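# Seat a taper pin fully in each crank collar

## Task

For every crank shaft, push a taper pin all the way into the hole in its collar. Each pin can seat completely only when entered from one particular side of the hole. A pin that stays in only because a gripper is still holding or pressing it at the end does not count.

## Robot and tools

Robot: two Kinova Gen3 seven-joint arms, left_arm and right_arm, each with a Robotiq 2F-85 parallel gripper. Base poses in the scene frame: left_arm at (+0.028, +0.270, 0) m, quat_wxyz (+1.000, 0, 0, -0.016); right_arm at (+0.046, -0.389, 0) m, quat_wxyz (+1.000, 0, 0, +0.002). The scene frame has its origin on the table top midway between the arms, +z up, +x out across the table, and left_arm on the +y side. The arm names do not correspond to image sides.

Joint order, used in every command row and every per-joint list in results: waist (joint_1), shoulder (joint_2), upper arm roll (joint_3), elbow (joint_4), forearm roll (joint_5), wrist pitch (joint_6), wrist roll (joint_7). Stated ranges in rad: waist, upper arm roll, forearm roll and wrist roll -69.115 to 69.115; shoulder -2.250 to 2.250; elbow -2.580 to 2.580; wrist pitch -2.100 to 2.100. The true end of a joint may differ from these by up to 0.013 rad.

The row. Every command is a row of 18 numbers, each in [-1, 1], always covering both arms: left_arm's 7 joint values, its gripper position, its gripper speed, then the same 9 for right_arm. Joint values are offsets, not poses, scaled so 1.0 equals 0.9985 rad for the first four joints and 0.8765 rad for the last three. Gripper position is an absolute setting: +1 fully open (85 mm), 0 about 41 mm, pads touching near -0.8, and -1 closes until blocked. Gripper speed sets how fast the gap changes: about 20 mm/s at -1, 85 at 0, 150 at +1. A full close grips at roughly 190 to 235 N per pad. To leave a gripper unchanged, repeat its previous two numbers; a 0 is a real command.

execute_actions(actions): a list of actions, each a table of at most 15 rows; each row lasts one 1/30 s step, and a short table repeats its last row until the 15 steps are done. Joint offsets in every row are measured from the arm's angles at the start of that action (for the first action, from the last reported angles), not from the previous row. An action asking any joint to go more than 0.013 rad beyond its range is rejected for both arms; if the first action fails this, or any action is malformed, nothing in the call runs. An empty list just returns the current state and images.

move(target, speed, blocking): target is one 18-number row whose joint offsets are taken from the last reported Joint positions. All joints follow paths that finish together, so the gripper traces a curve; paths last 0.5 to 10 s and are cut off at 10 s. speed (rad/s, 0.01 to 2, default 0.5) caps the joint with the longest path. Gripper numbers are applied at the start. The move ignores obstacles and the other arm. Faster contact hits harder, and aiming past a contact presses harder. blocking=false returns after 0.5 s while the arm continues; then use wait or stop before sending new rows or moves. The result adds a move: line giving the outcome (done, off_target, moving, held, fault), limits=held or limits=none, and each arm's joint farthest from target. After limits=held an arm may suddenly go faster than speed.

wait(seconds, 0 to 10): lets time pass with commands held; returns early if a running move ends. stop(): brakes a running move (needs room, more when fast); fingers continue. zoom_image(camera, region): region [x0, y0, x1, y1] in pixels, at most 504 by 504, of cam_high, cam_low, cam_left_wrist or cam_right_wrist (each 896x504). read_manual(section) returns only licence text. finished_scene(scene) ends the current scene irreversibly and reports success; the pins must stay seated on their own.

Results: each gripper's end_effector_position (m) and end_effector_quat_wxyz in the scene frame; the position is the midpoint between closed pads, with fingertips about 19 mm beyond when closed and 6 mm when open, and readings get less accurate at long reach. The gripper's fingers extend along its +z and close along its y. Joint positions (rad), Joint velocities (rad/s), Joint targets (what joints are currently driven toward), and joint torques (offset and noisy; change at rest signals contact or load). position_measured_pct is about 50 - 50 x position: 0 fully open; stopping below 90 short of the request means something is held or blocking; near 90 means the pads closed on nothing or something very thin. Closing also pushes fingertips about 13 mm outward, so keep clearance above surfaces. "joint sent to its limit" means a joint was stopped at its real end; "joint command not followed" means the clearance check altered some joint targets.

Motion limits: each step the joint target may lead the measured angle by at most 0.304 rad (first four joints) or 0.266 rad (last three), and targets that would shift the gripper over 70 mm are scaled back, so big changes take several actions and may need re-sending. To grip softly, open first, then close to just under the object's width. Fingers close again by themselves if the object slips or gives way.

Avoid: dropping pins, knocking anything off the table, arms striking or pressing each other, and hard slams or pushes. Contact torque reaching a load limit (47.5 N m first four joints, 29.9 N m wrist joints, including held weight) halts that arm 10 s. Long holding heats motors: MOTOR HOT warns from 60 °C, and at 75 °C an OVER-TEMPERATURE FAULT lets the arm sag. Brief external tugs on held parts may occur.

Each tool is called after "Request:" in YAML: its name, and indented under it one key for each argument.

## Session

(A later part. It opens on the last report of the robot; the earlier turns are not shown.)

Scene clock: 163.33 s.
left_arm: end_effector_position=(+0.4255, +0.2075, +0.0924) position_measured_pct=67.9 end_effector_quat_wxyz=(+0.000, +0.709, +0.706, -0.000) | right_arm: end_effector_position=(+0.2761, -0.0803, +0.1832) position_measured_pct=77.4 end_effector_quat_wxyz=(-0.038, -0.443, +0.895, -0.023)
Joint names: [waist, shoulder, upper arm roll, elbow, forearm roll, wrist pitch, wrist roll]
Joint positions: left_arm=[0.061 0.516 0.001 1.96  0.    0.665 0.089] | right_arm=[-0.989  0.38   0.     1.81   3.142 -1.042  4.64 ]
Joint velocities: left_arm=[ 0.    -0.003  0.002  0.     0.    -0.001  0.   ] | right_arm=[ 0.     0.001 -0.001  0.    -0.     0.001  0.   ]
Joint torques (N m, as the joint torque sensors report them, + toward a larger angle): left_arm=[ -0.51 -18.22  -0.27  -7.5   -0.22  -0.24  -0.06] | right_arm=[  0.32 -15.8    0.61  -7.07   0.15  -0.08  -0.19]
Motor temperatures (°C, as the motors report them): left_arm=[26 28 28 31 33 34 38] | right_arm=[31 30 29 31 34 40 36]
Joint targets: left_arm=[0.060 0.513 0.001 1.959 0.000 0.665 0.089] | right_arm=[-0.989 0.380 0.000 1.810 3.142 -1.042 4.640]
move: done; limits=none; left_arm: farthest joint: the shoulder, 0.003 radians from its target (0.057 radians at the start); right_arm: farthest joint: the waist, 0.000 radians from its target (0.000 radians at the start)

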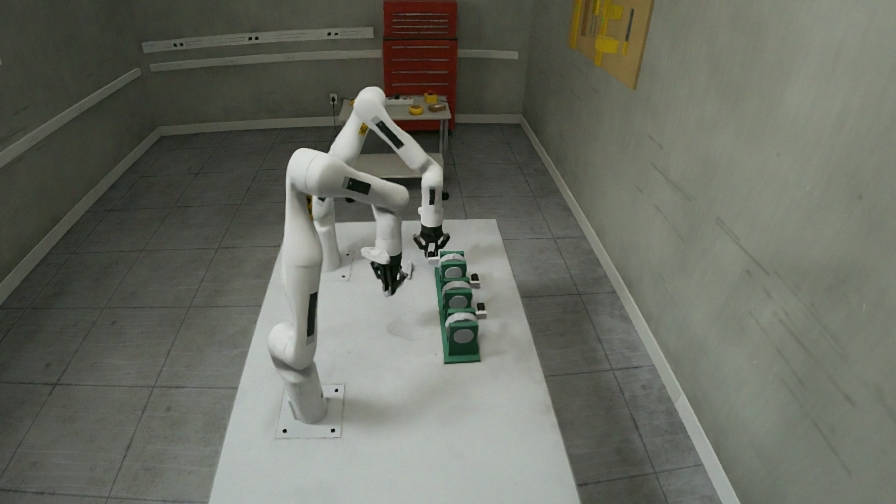

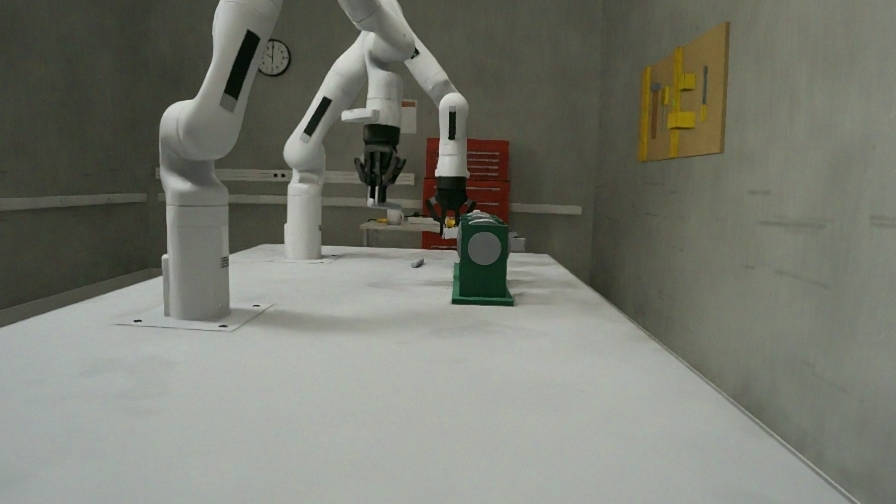

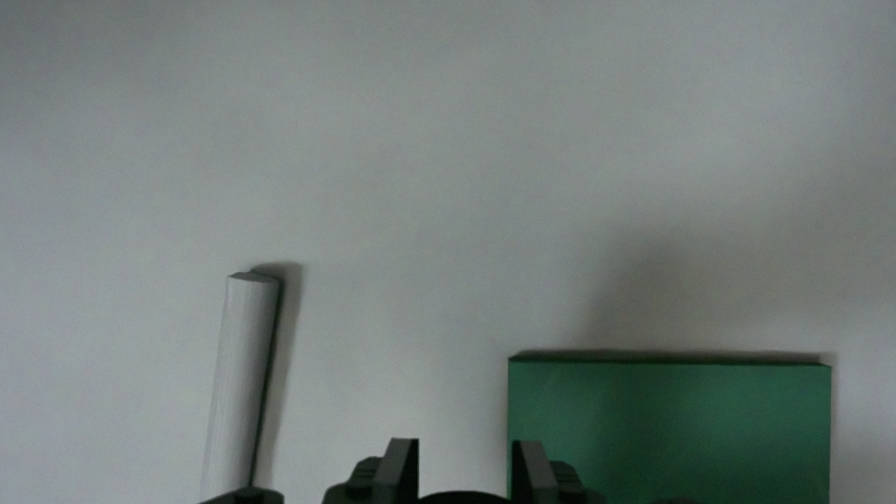

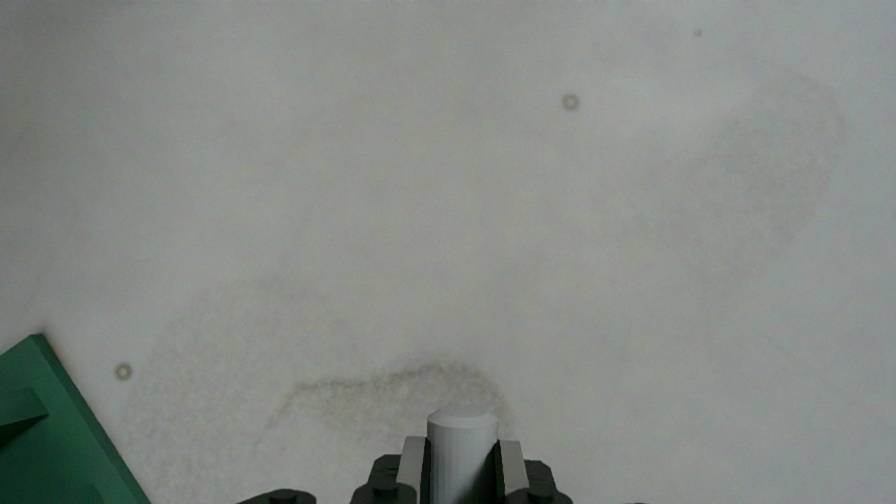

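Request:
move:
  target: [0,-0.018,0,-0.001,0,0.02,0,-0.4,-0.5, 0,0,0,0,0,0,0,-1,0]
  speed: 0.05

Request:
move:
  target: [0,0,0,0,0,0,0,0.3,0.5, 0,0,0,0,0,0,0,-1,0]

Request:
move:
  target: [0,-0.17,0,-0.18,0,0.40,0,0.3,0.5, 0,0,0,0,0,0,0,-1,0]

Scene clock: 164.47 s.
left_arm: end_effector_position=(+0.4248, +0.2075, +0.0993) position_measured_pct=67.9 end_effector_quat_wxyz=(+0.002, +0.709, +0.706, +0.001) | right_arm: end_effector_position=(+0.2761, -0.0803, +0.1832) position_measured_pct=77.4 end_effector_quat_wxyz=(-0.038, -0.443, +0.895, -0.023)
Joint names: [waist, shoulder, upper arm roll, elbow, forearm roll, wrist pitch, wrist roll]
Joint positions: left_arm=[0.061 0.499 0.001 1.958 0.001 0.681 0.09 ] | right_arm=[-0.989  0.38   0.     1.81   3.142 -1.042  4.64 ]
Joint velocities: left_arm=[ 0.001 -0.001  0.     0.001  0.     0.001 -0.   ] | right_arm=[-0.     0.001 -0.    -0.    -0.    -0.001 -0.   ]
Joint torques (N m, as the joint torque sensors report them, + toward a larger angle): left_arm=[ -0.17 -17.46  -0.37  -4.9   -0.05   1.    -0.43] | right_arm=[ -0.01 -15.96   0.47  -7.19   0.19  -0.24  -0.03]
Motor temperatures (°C, as the motors report them): left_arm=[26 28 28 31 33 34 38] | right_arm=[31 30 29 31 34 40 36]
Joint targets: left_arm=[0.061 0.498 0.001 1.959 0.000 0.683 0.089] | right_arm=[-0.989 0.380 0.000 1.810 3.142 -1.042 4.640]
move: done; limits=none; left_arm: farthest joint: the wrist pitch, 0.002 radians from its target (0.017 radians at the start); right_arm: farthest joint: the waist, 0.000 radians from its target (0.000 radians at the start)

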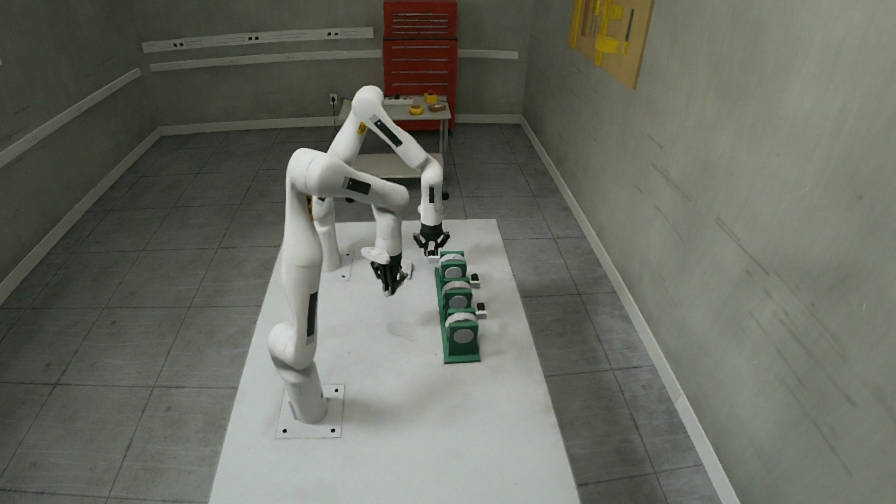

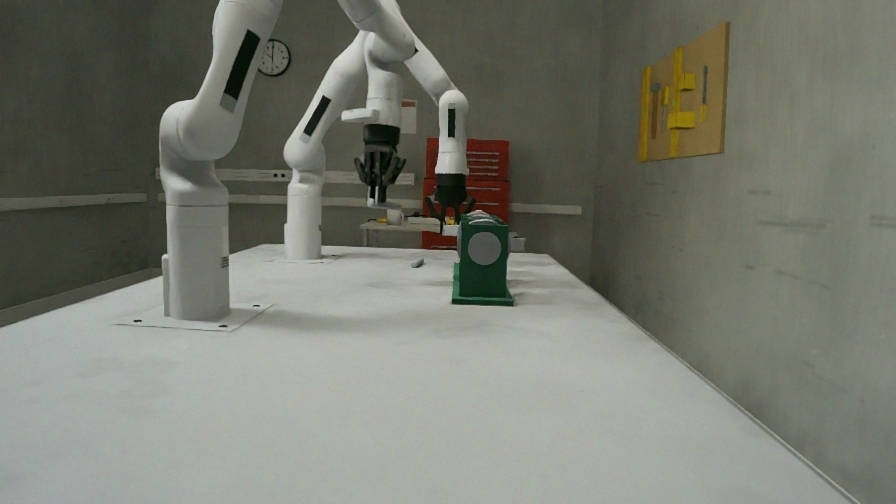

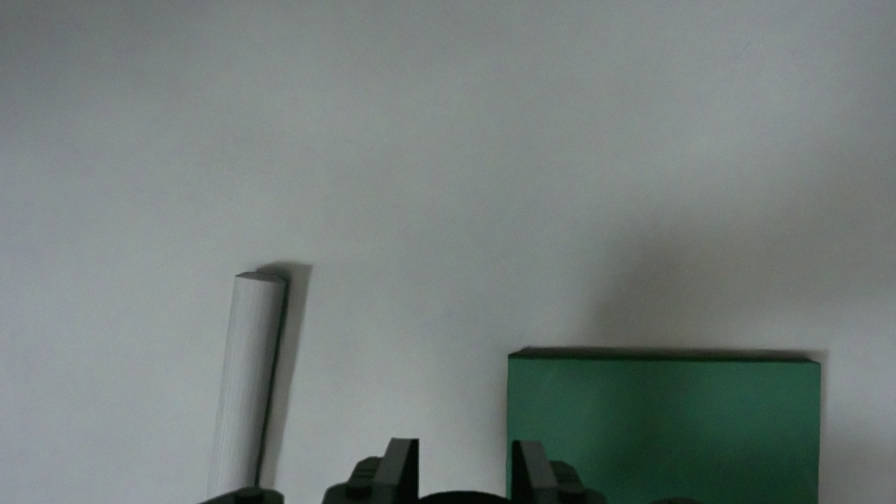

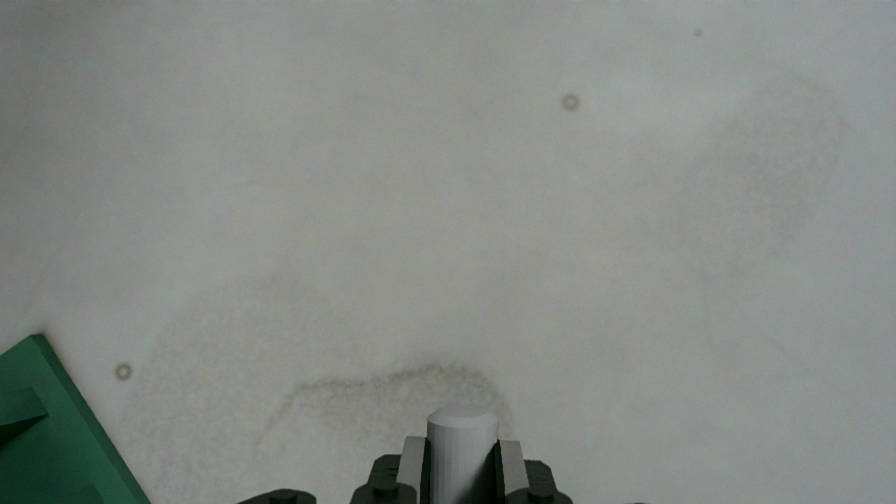

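Scene clock: 165.13 s.
left_arm: end_effector_position=(+0.4248, +0.2075, +0.0993) position_measured_pct=34.9 end_effector_quat_wxyz=(+0.002, +0.709, +0.706, +0.001) | right_arm: end_effector_position=(+0.2761, -0.0803, +0.1832) position_measured_pct=77.4 end_effector_quat_wxyz=(-0.038, -0.443, +0.895, -0.023)
Joint names: [waist, shoulder, upper arm roll, elbow, forearm roll, wrist pitch, wrist roll]
Joint positions: left_arm=[0.061 0.499 0.001 1.958 0.001 0.681 0.09 ] | right_arm=[-0.989  0.38   0.     1.81   3.142 -1.042  4.64 ]
Joint velocities: left_arm=[ 0.    -0.     0.001  0.     0.    -0.001 -0.   ] | right_arm=[-0.     0.001 -0.    -0.001  0.     0.    -0.   ]
Joint torques (N m, as the joint torque sensors report them, + toward a larger angle): left_arm=[ -0.29 -16.15   0.    -5.73   0.03  -0.27  -0.03] | right_arm=[  0.09 -15.74   0.44  -7.18  -0.07   0.01  -0.25]
Motor temperatures (°C, as the motors report them): left_arm=[26 28 28 31 33 34 38] | right_arm=[31 30 29 31 34 40 36]
Joint targets: left_arm=[0.061 0.499 0.001 1.958 0.001 0.681 0.090] | right_arm=[-0.989 0.380 0.000 1.810 3.142 -1.042 4.640]
move: done; limits=none; left_arm: farthest joint: the waist, 0.000 radians from its target (0.000 radians at the start); right_arm: farthest joint: the waist, 0.000 radians from its target (0.000 radians at the start)

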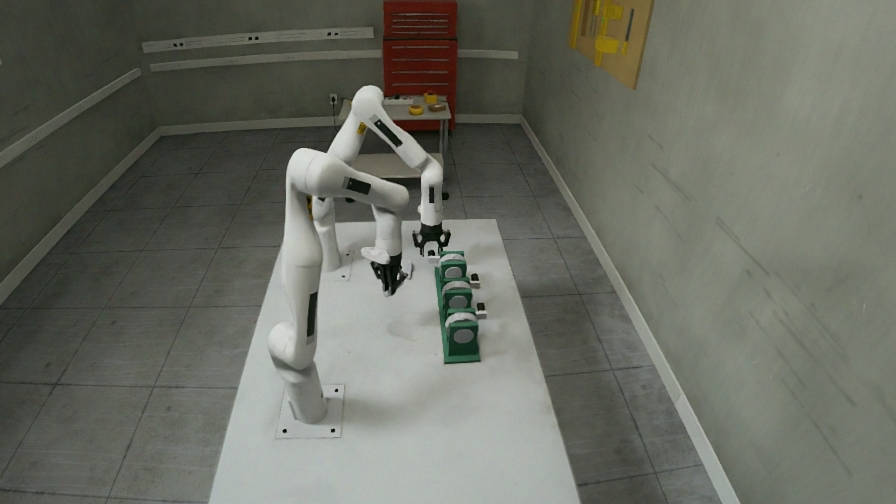

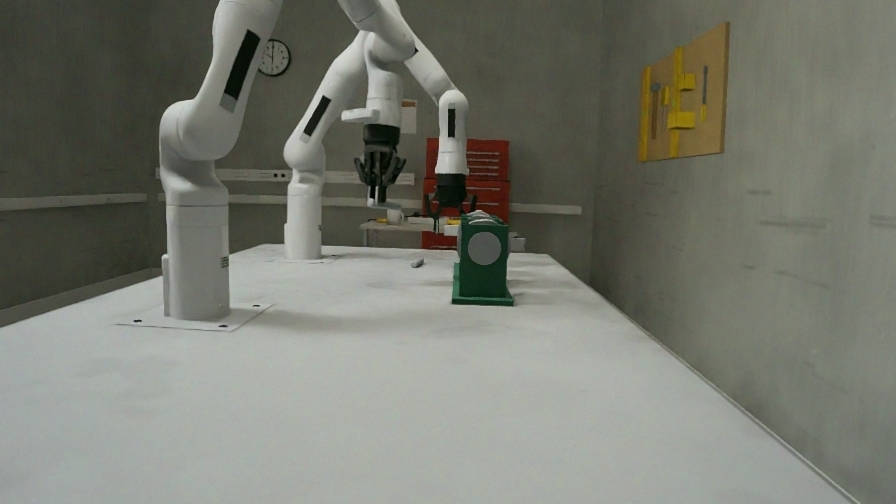

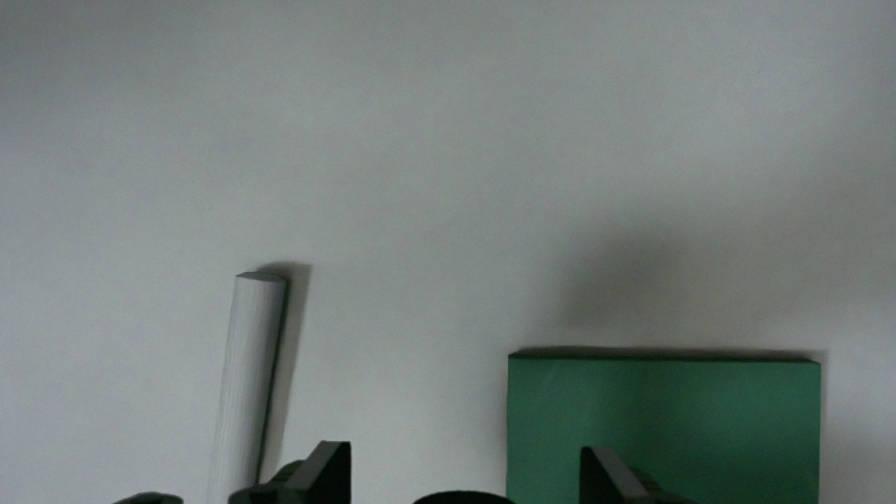

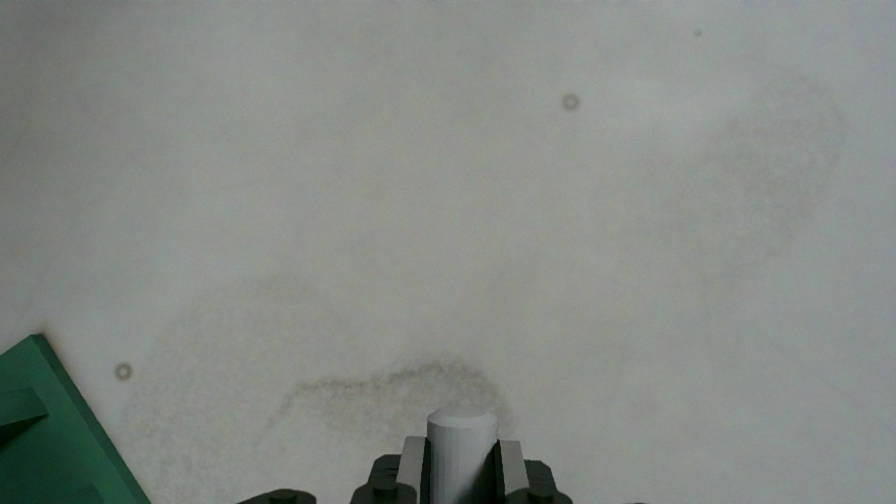

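Scene clock: 166.27 s.
left_arm: end_effector_position=(+0.4305, +0.2069, +0.2106) position_measured_pct=34.9 end_effector_quat_wxyz=(+0.001, +0.709, +0.706, +0.000) | right_arm: end_effector_position=(+0.2762, -0.0803, +0.1832) position_measured_pct=77.4 end_effector_quat_wxyz=(-0.038, -0.443, +0.895, -0.023)
Joint names: [waist, shoulder, upper arm roll, elbow, forearm roll, wrist pitch, wrist roll]
Joint positions: left_arm=[0.061 0.33  0.001 1.778 0.001 1.031 0.09 ] | right_arm=[-0.989  0.38   0.     1.81   3.142 -1.042  4.64 ]
Joint velocities: left_arm=[ 0.    -0.003 -0.001  0.     0.     0.002  0.   ] | right_arm=[-0.    -0.001 -0.002 -0.001  0.    -0.001  0.   ]
Joint torques (N m, as the joint torque sensors report them, + toward a larger angle): left_arm=[ -0.37 -14.56  -0.03  -7.96   0.03  -0.05  -0.15] | right_arm=[  0.21 -15.59   0.44  -6.77   0.36  -0.31  -0.03]
Motor temperatures (°C, as the motors report them): left_arm=[26 28 28 31 33 34 38] | right_arm=[31 30 29 31 34 40 36]
Joint targets: left_arm=[0.061 0.329 0.001 1.778 0.001 1.031 0.090] | right_arm=[-0.989 0.380 0.000 1.810 3.142 -1.042 4.640]
move: done; limits=none; left_arm: farthest joint: the shoulder, 0.001 radians from its target (0.170 radians at the start); right_arm: farthest joint: the waist, 0.000 radians from its target (0.000 radians at the start)

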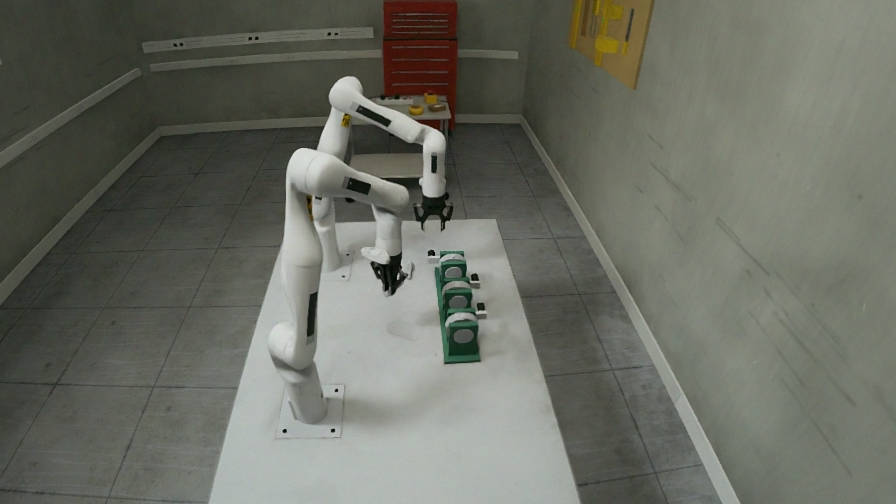

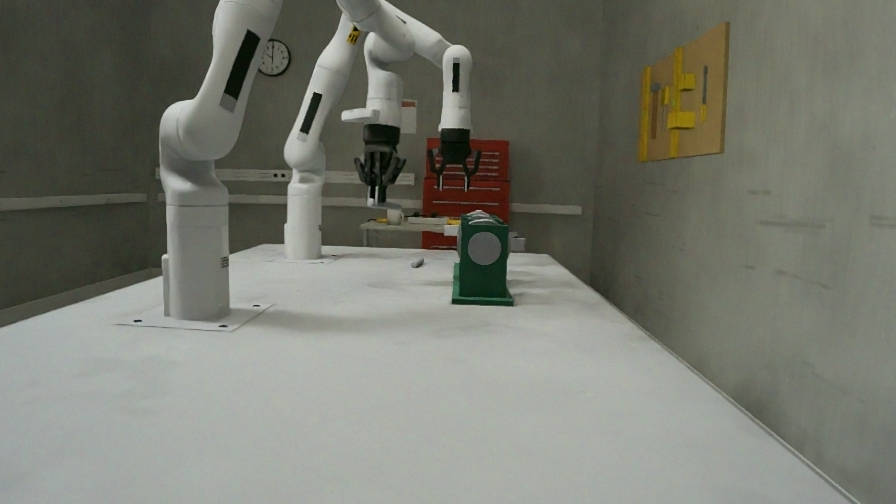

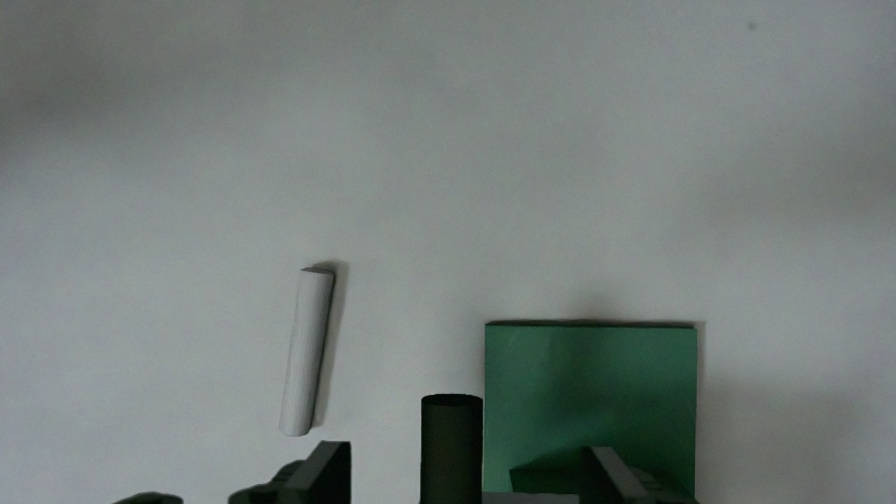

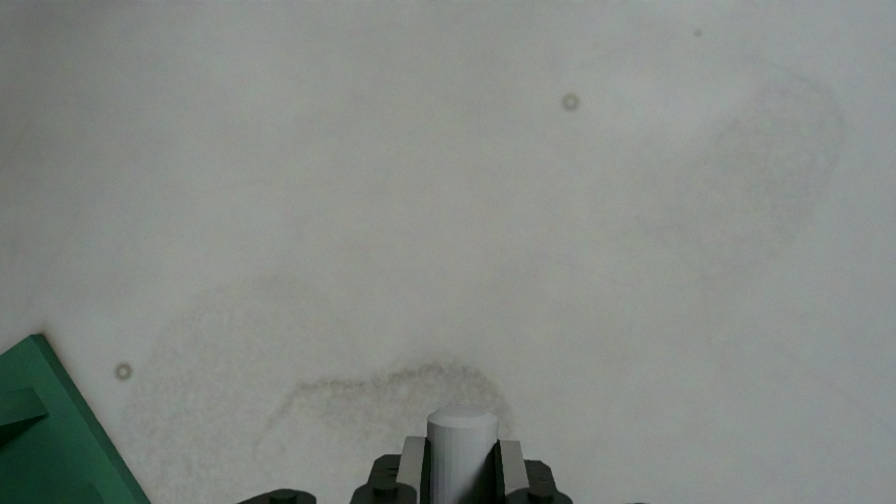

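Request:
move:
  target: [0.1733,0.1783,0,-0.2954,0,0.1363,0.202,-0.3,0, 0,0,0,0,0,0,0,-1,0]

Request:
zoom_image:
  camera: "cam_left_wrist"
  region: [320,330,620,504]

Scene clock: 167.57 s.
left_arm: end_effector_position=(+0.4951, +0.1163, +0.2130) position_measured_pct=65.1 end_effector_quat_wxyz=(+0.000, +0.707, +0.707, -0.001) | right_arm: end_effector_position=(+0.2762, -0.0803, +0.1832) position_measured_pct=77.4 end_effector_quat_wxyz=(-0.038, -0.443, +0.895, -0.023)
Joint names: [waist, shoulder, upper arm roll, elbow, forearm roll, wrist pitch, wrist roll]
Joint positions: left_arm=[0.234 0.508 0.001 1.484 0.001 1.151 0.267] | right_arm=[-0.989  0.38   0.     1.81   3.142 -1.042  4.64 ]
Joint velocities: left_arm=[ 0.002  0.003  0.001 -0.    -0.     0.    -0.   ] | right_arm=[-0.    -0.002  0.001  0.001 -0.    -0.    -0.   ]
Joint torques (N m, as the joint torque sensors report them, + toward a larger angle): left_arm=[ -0.08 -19.02  -0.1   -8.53  -0.08  -0.08  -0.13] | right_arm=[ -0.55 -15.5    0.3   -7.06   0.16  -0.22  -0.21]
Motor temperatures (°C, as the motors report them): left_arm=[26 28 28 31 33 34 38] | right_arm=[31 30 29 31 34 40 36]
Joint targets: left_arm=[0.234 0.508 0.001 1.484 0.001 1.151 0.267] | right_arm=[-0.989 0.380 0.000 1.810 3.142 -1.042 4.640]
move: done; limits=none; left_arm: farthest joint: the elbow, 0.001 radians from its target (0.295 radians at the start); right_arm: farthest joint: the waist, 0.000 radians from its target (0.000 radians at the start)

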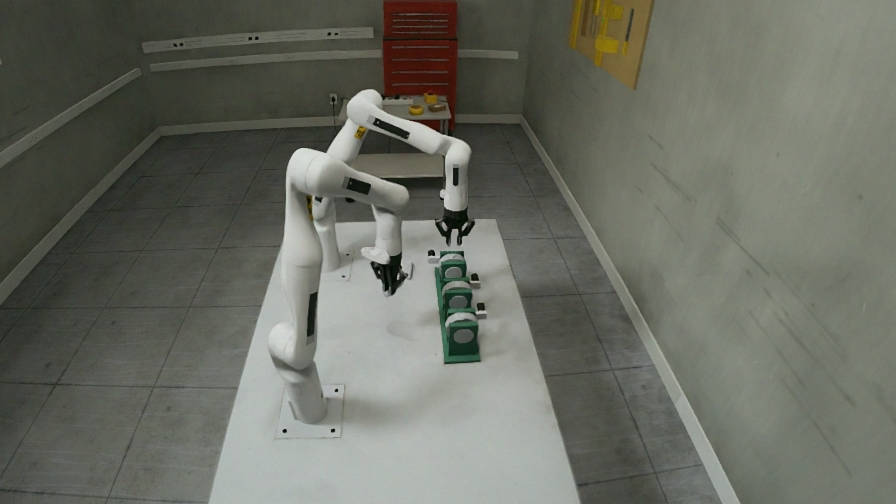

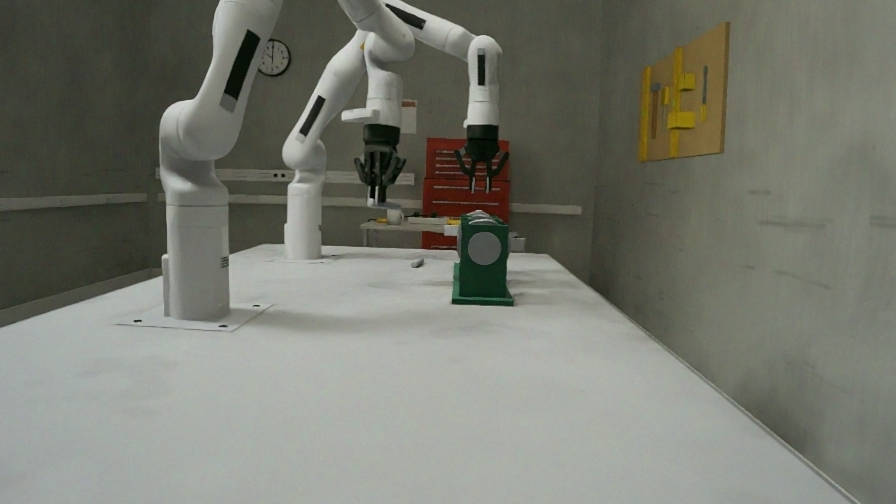

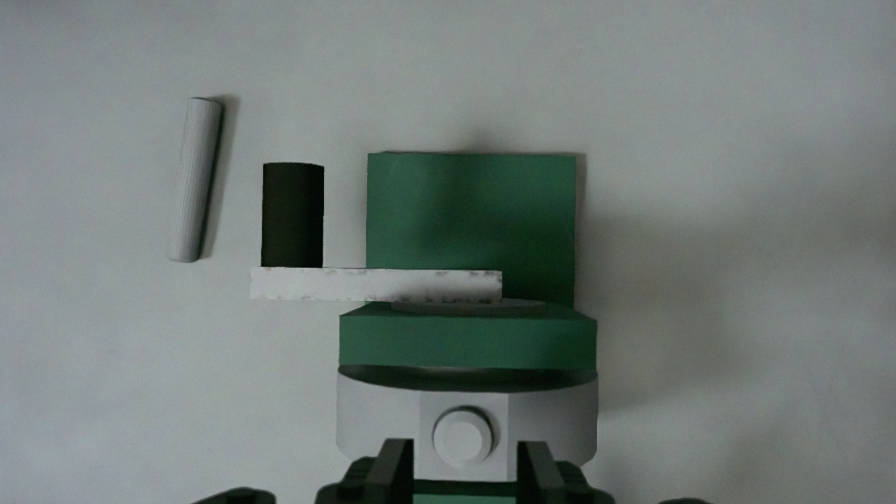

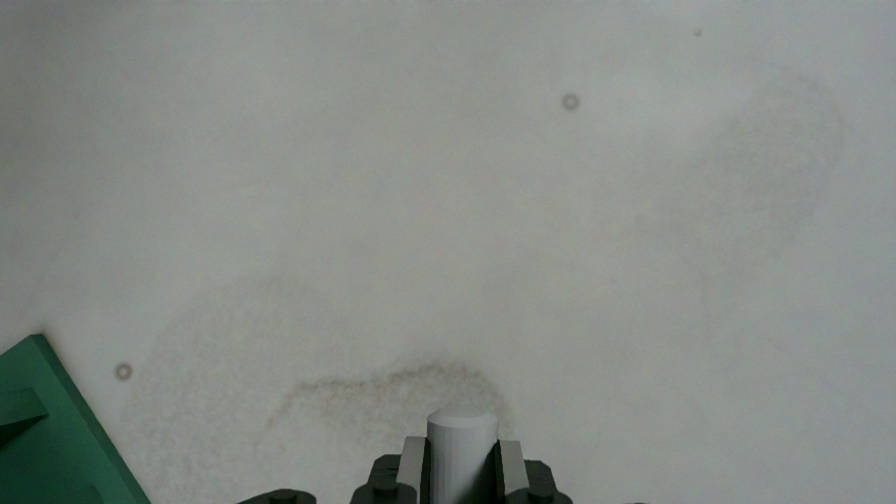

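Region (320, 330, 620, 504) of cam_left_wrist's 896x504 image, scaled by 1.680; it fills the top 292 rows of this view, and the rest is white.

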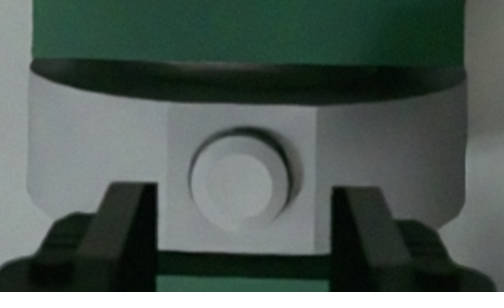

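Request:
move:
  target: [0,0.050,0,0.0755,0,-0.1435,0,-0.4,0, 0,0,0,0,0,0,0,-1,0]
  speed: 0.08

Request:
move:
  target: [0,0.004,0,0,0,0,0,-1,-1, 0,0,0,0,0,0,0,-1,0]

Request:
zoom_image:
  camera: "cam_low"
  region: [440,180,520,230]

Scene clock: 169.90 s.
left_arm: end_effector_position=(+0.4952, +0.1163, +0.1676) position_measured_pct=69.8 end_effector_quat_wxyz=(+0.000, +0.707, +0.707, -0.000) | right_arm: end_effector_position=(+0.2762, -0.0803, +0.1832) position_measured_pct=77.4 end_effector_quat_wxyz=(-0.038, -0.443, +0.895, -0.023)
Joint names: [waist, shoulder, upper arm roll, elbow, forearm roll, wrist pitch, wrist roll]
Joint positions: left_arm=[0.234 0.557 0.001 1.559 0.001 1.025 0.267] | right_arm=[-0.989  0.38   0.     1.81   3.142 -1.042  4.64 ]
Joint velocities: left_arm=[-0.    -0.     0.001 -0.    -0.    -0.     0.   ] | right_arm=[ 0.     0.001  0.     0.001 -0.     0.001 -0.   ]
Joint torques (N m, as the joint torque sensors report them, + toward a larger angle): left_arm=[ -0.18 -18.74   0.06  -7.93  -0.05  -0.1   -0.25] | right_arm=[  0.21 -15.75   0.48  -7.34   0.04  -0.22   0.06]
Motor temperatures (°C, as the motors report them): left_arm=[26 28 28 31 33 34 38] | right_arm=[31 30 29 31 34 40 36]
Joint targets: left_arm=[0.234 0.557 0.001 1.559 0.001 1.025 0.267] | right_arm=[-0.989 0.380 0.000 1.810 3.142 -1.042 4.640]
move: done; limits=none; left_arm: farthest joint: the shoulder, 0.001 radians from its target (0.050 radians at the start); right_arm: farthest joint: the waist, 0.000 radians from its target (0.000 radians at the start)

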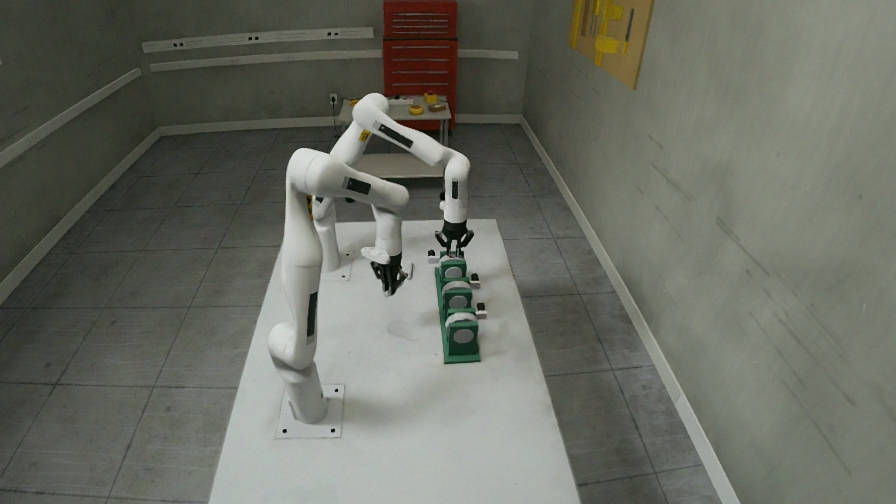

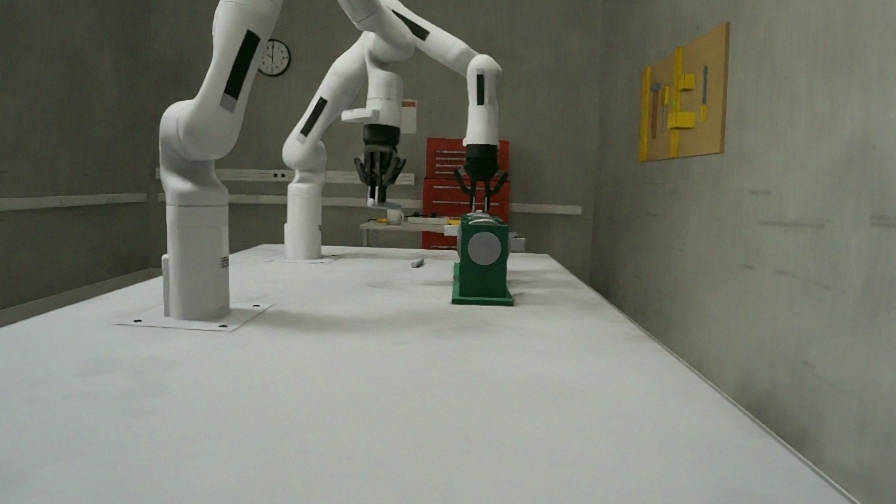

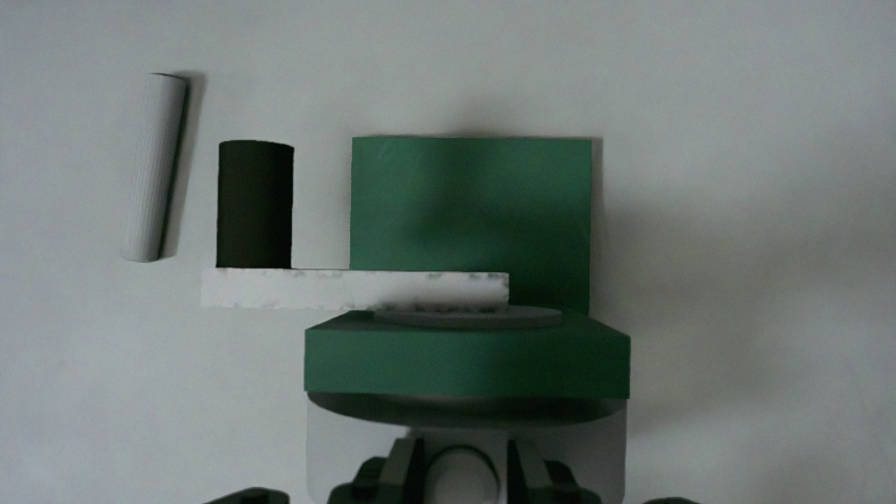

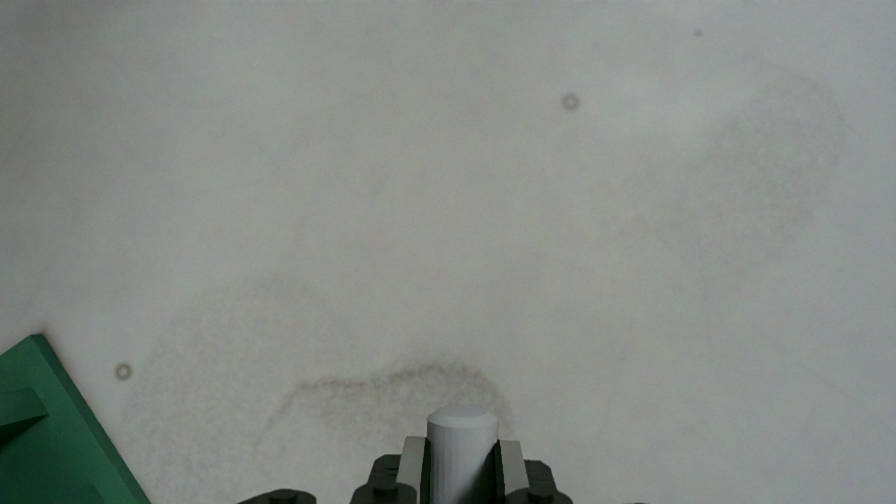

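Scene clock: 170.93 s.
left_arm: end_effector_position=(+0.4942, +0.1163, +0.1680) position_measured_pct=79.4 end_effector_quat_wxyz=(-0.001, +0.707, +0.707, -0.001) | right_arm: end_effector_position=(+0.2762, -0.0803, +0.1832) position_measured_pct=77.4 end_effector_quat_wxyz=(-0.038, -0.443, +0.895, -0.023)
Joint names: [waist, shoulder, upper arm roll, elbow, forearm roll, wrist pitch, wrist roll]
Joint positions: left_arm=[0.234 0.556 0.001 1.559 0.001 1.028 0.267] | right_arm=[-0.989  0.38   0.     1.81   3.142 -1.042  4.64 ]
Joint velocities: left_arm=[ 0.     0.001 -0.003 -0.    -0.     0.     0.   ] | right_arm=[-0.    -0.001 -0.001 -0.     0.    -0.    -0.   ]
Joint torques (N m, as the joint torque sensors report them, + toward a larger angle): left_arm=[  0.14 -14.65  -0.37  -8.22  -0.16  -1.68  -0.21] | right_arm=[ -0.19 -15.75   0.23  -7.13   0.09  -0.13   0.07]
Motor temperatures (°C, as the motors report them): left_arm=[26 28 28 31 33 34 38] | right_arm=[31 30 29 31 34 40 36]
Joint targets: left_arm=[0.234 0.561 0.001 1.559 0.001 1.025 0.267] | right_arm=[-0.989 0.380 0.000 1.810 3.142 -1.042 4.640]
move: done; limits=none; left_arm: farthest joint: the shoulder, 0.005 radians from its target (0.004 radians at the start); right_arm: farthest joint: the waist, 0.000 radians from its target (0.000 radians at the start)

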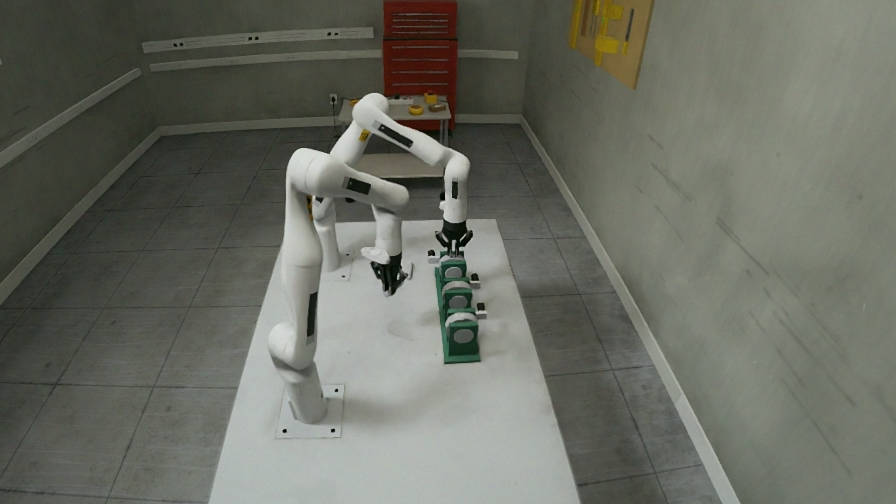

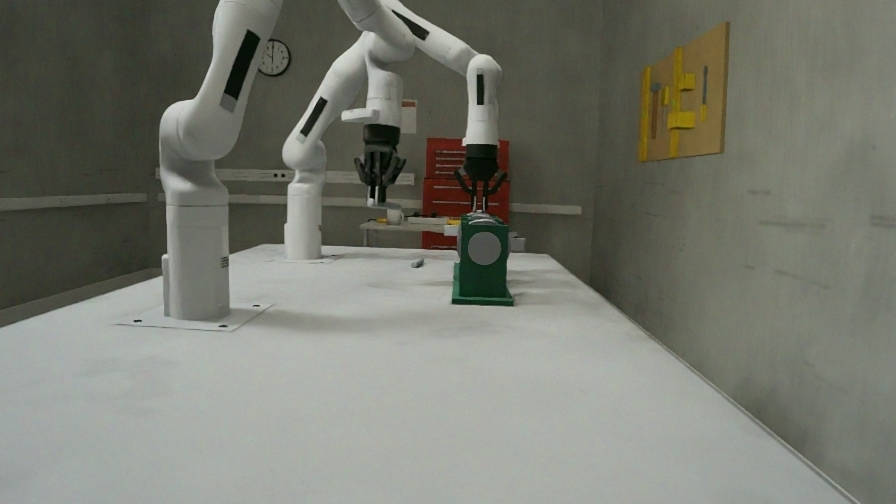

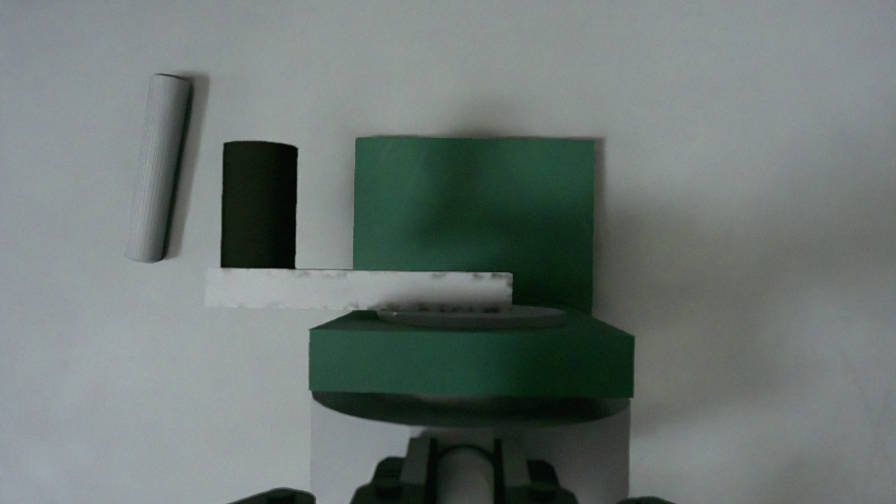

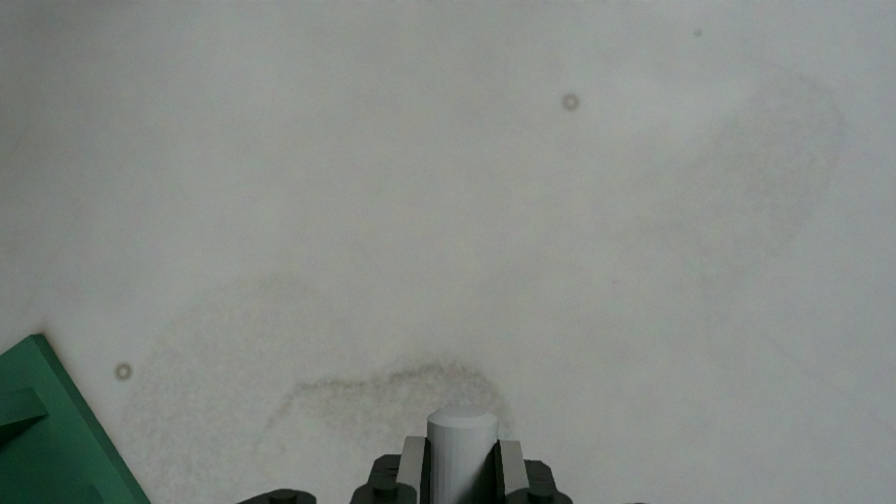

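Region (440, 180, 520, 230) of cam_low's 896x504 image, scaled by 6.300, with more detail than that image has; it fills the top 315 rows of this view, and the rest is white.

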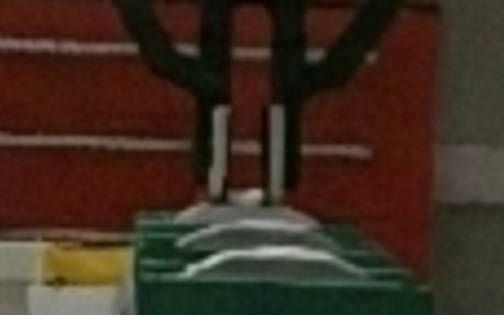

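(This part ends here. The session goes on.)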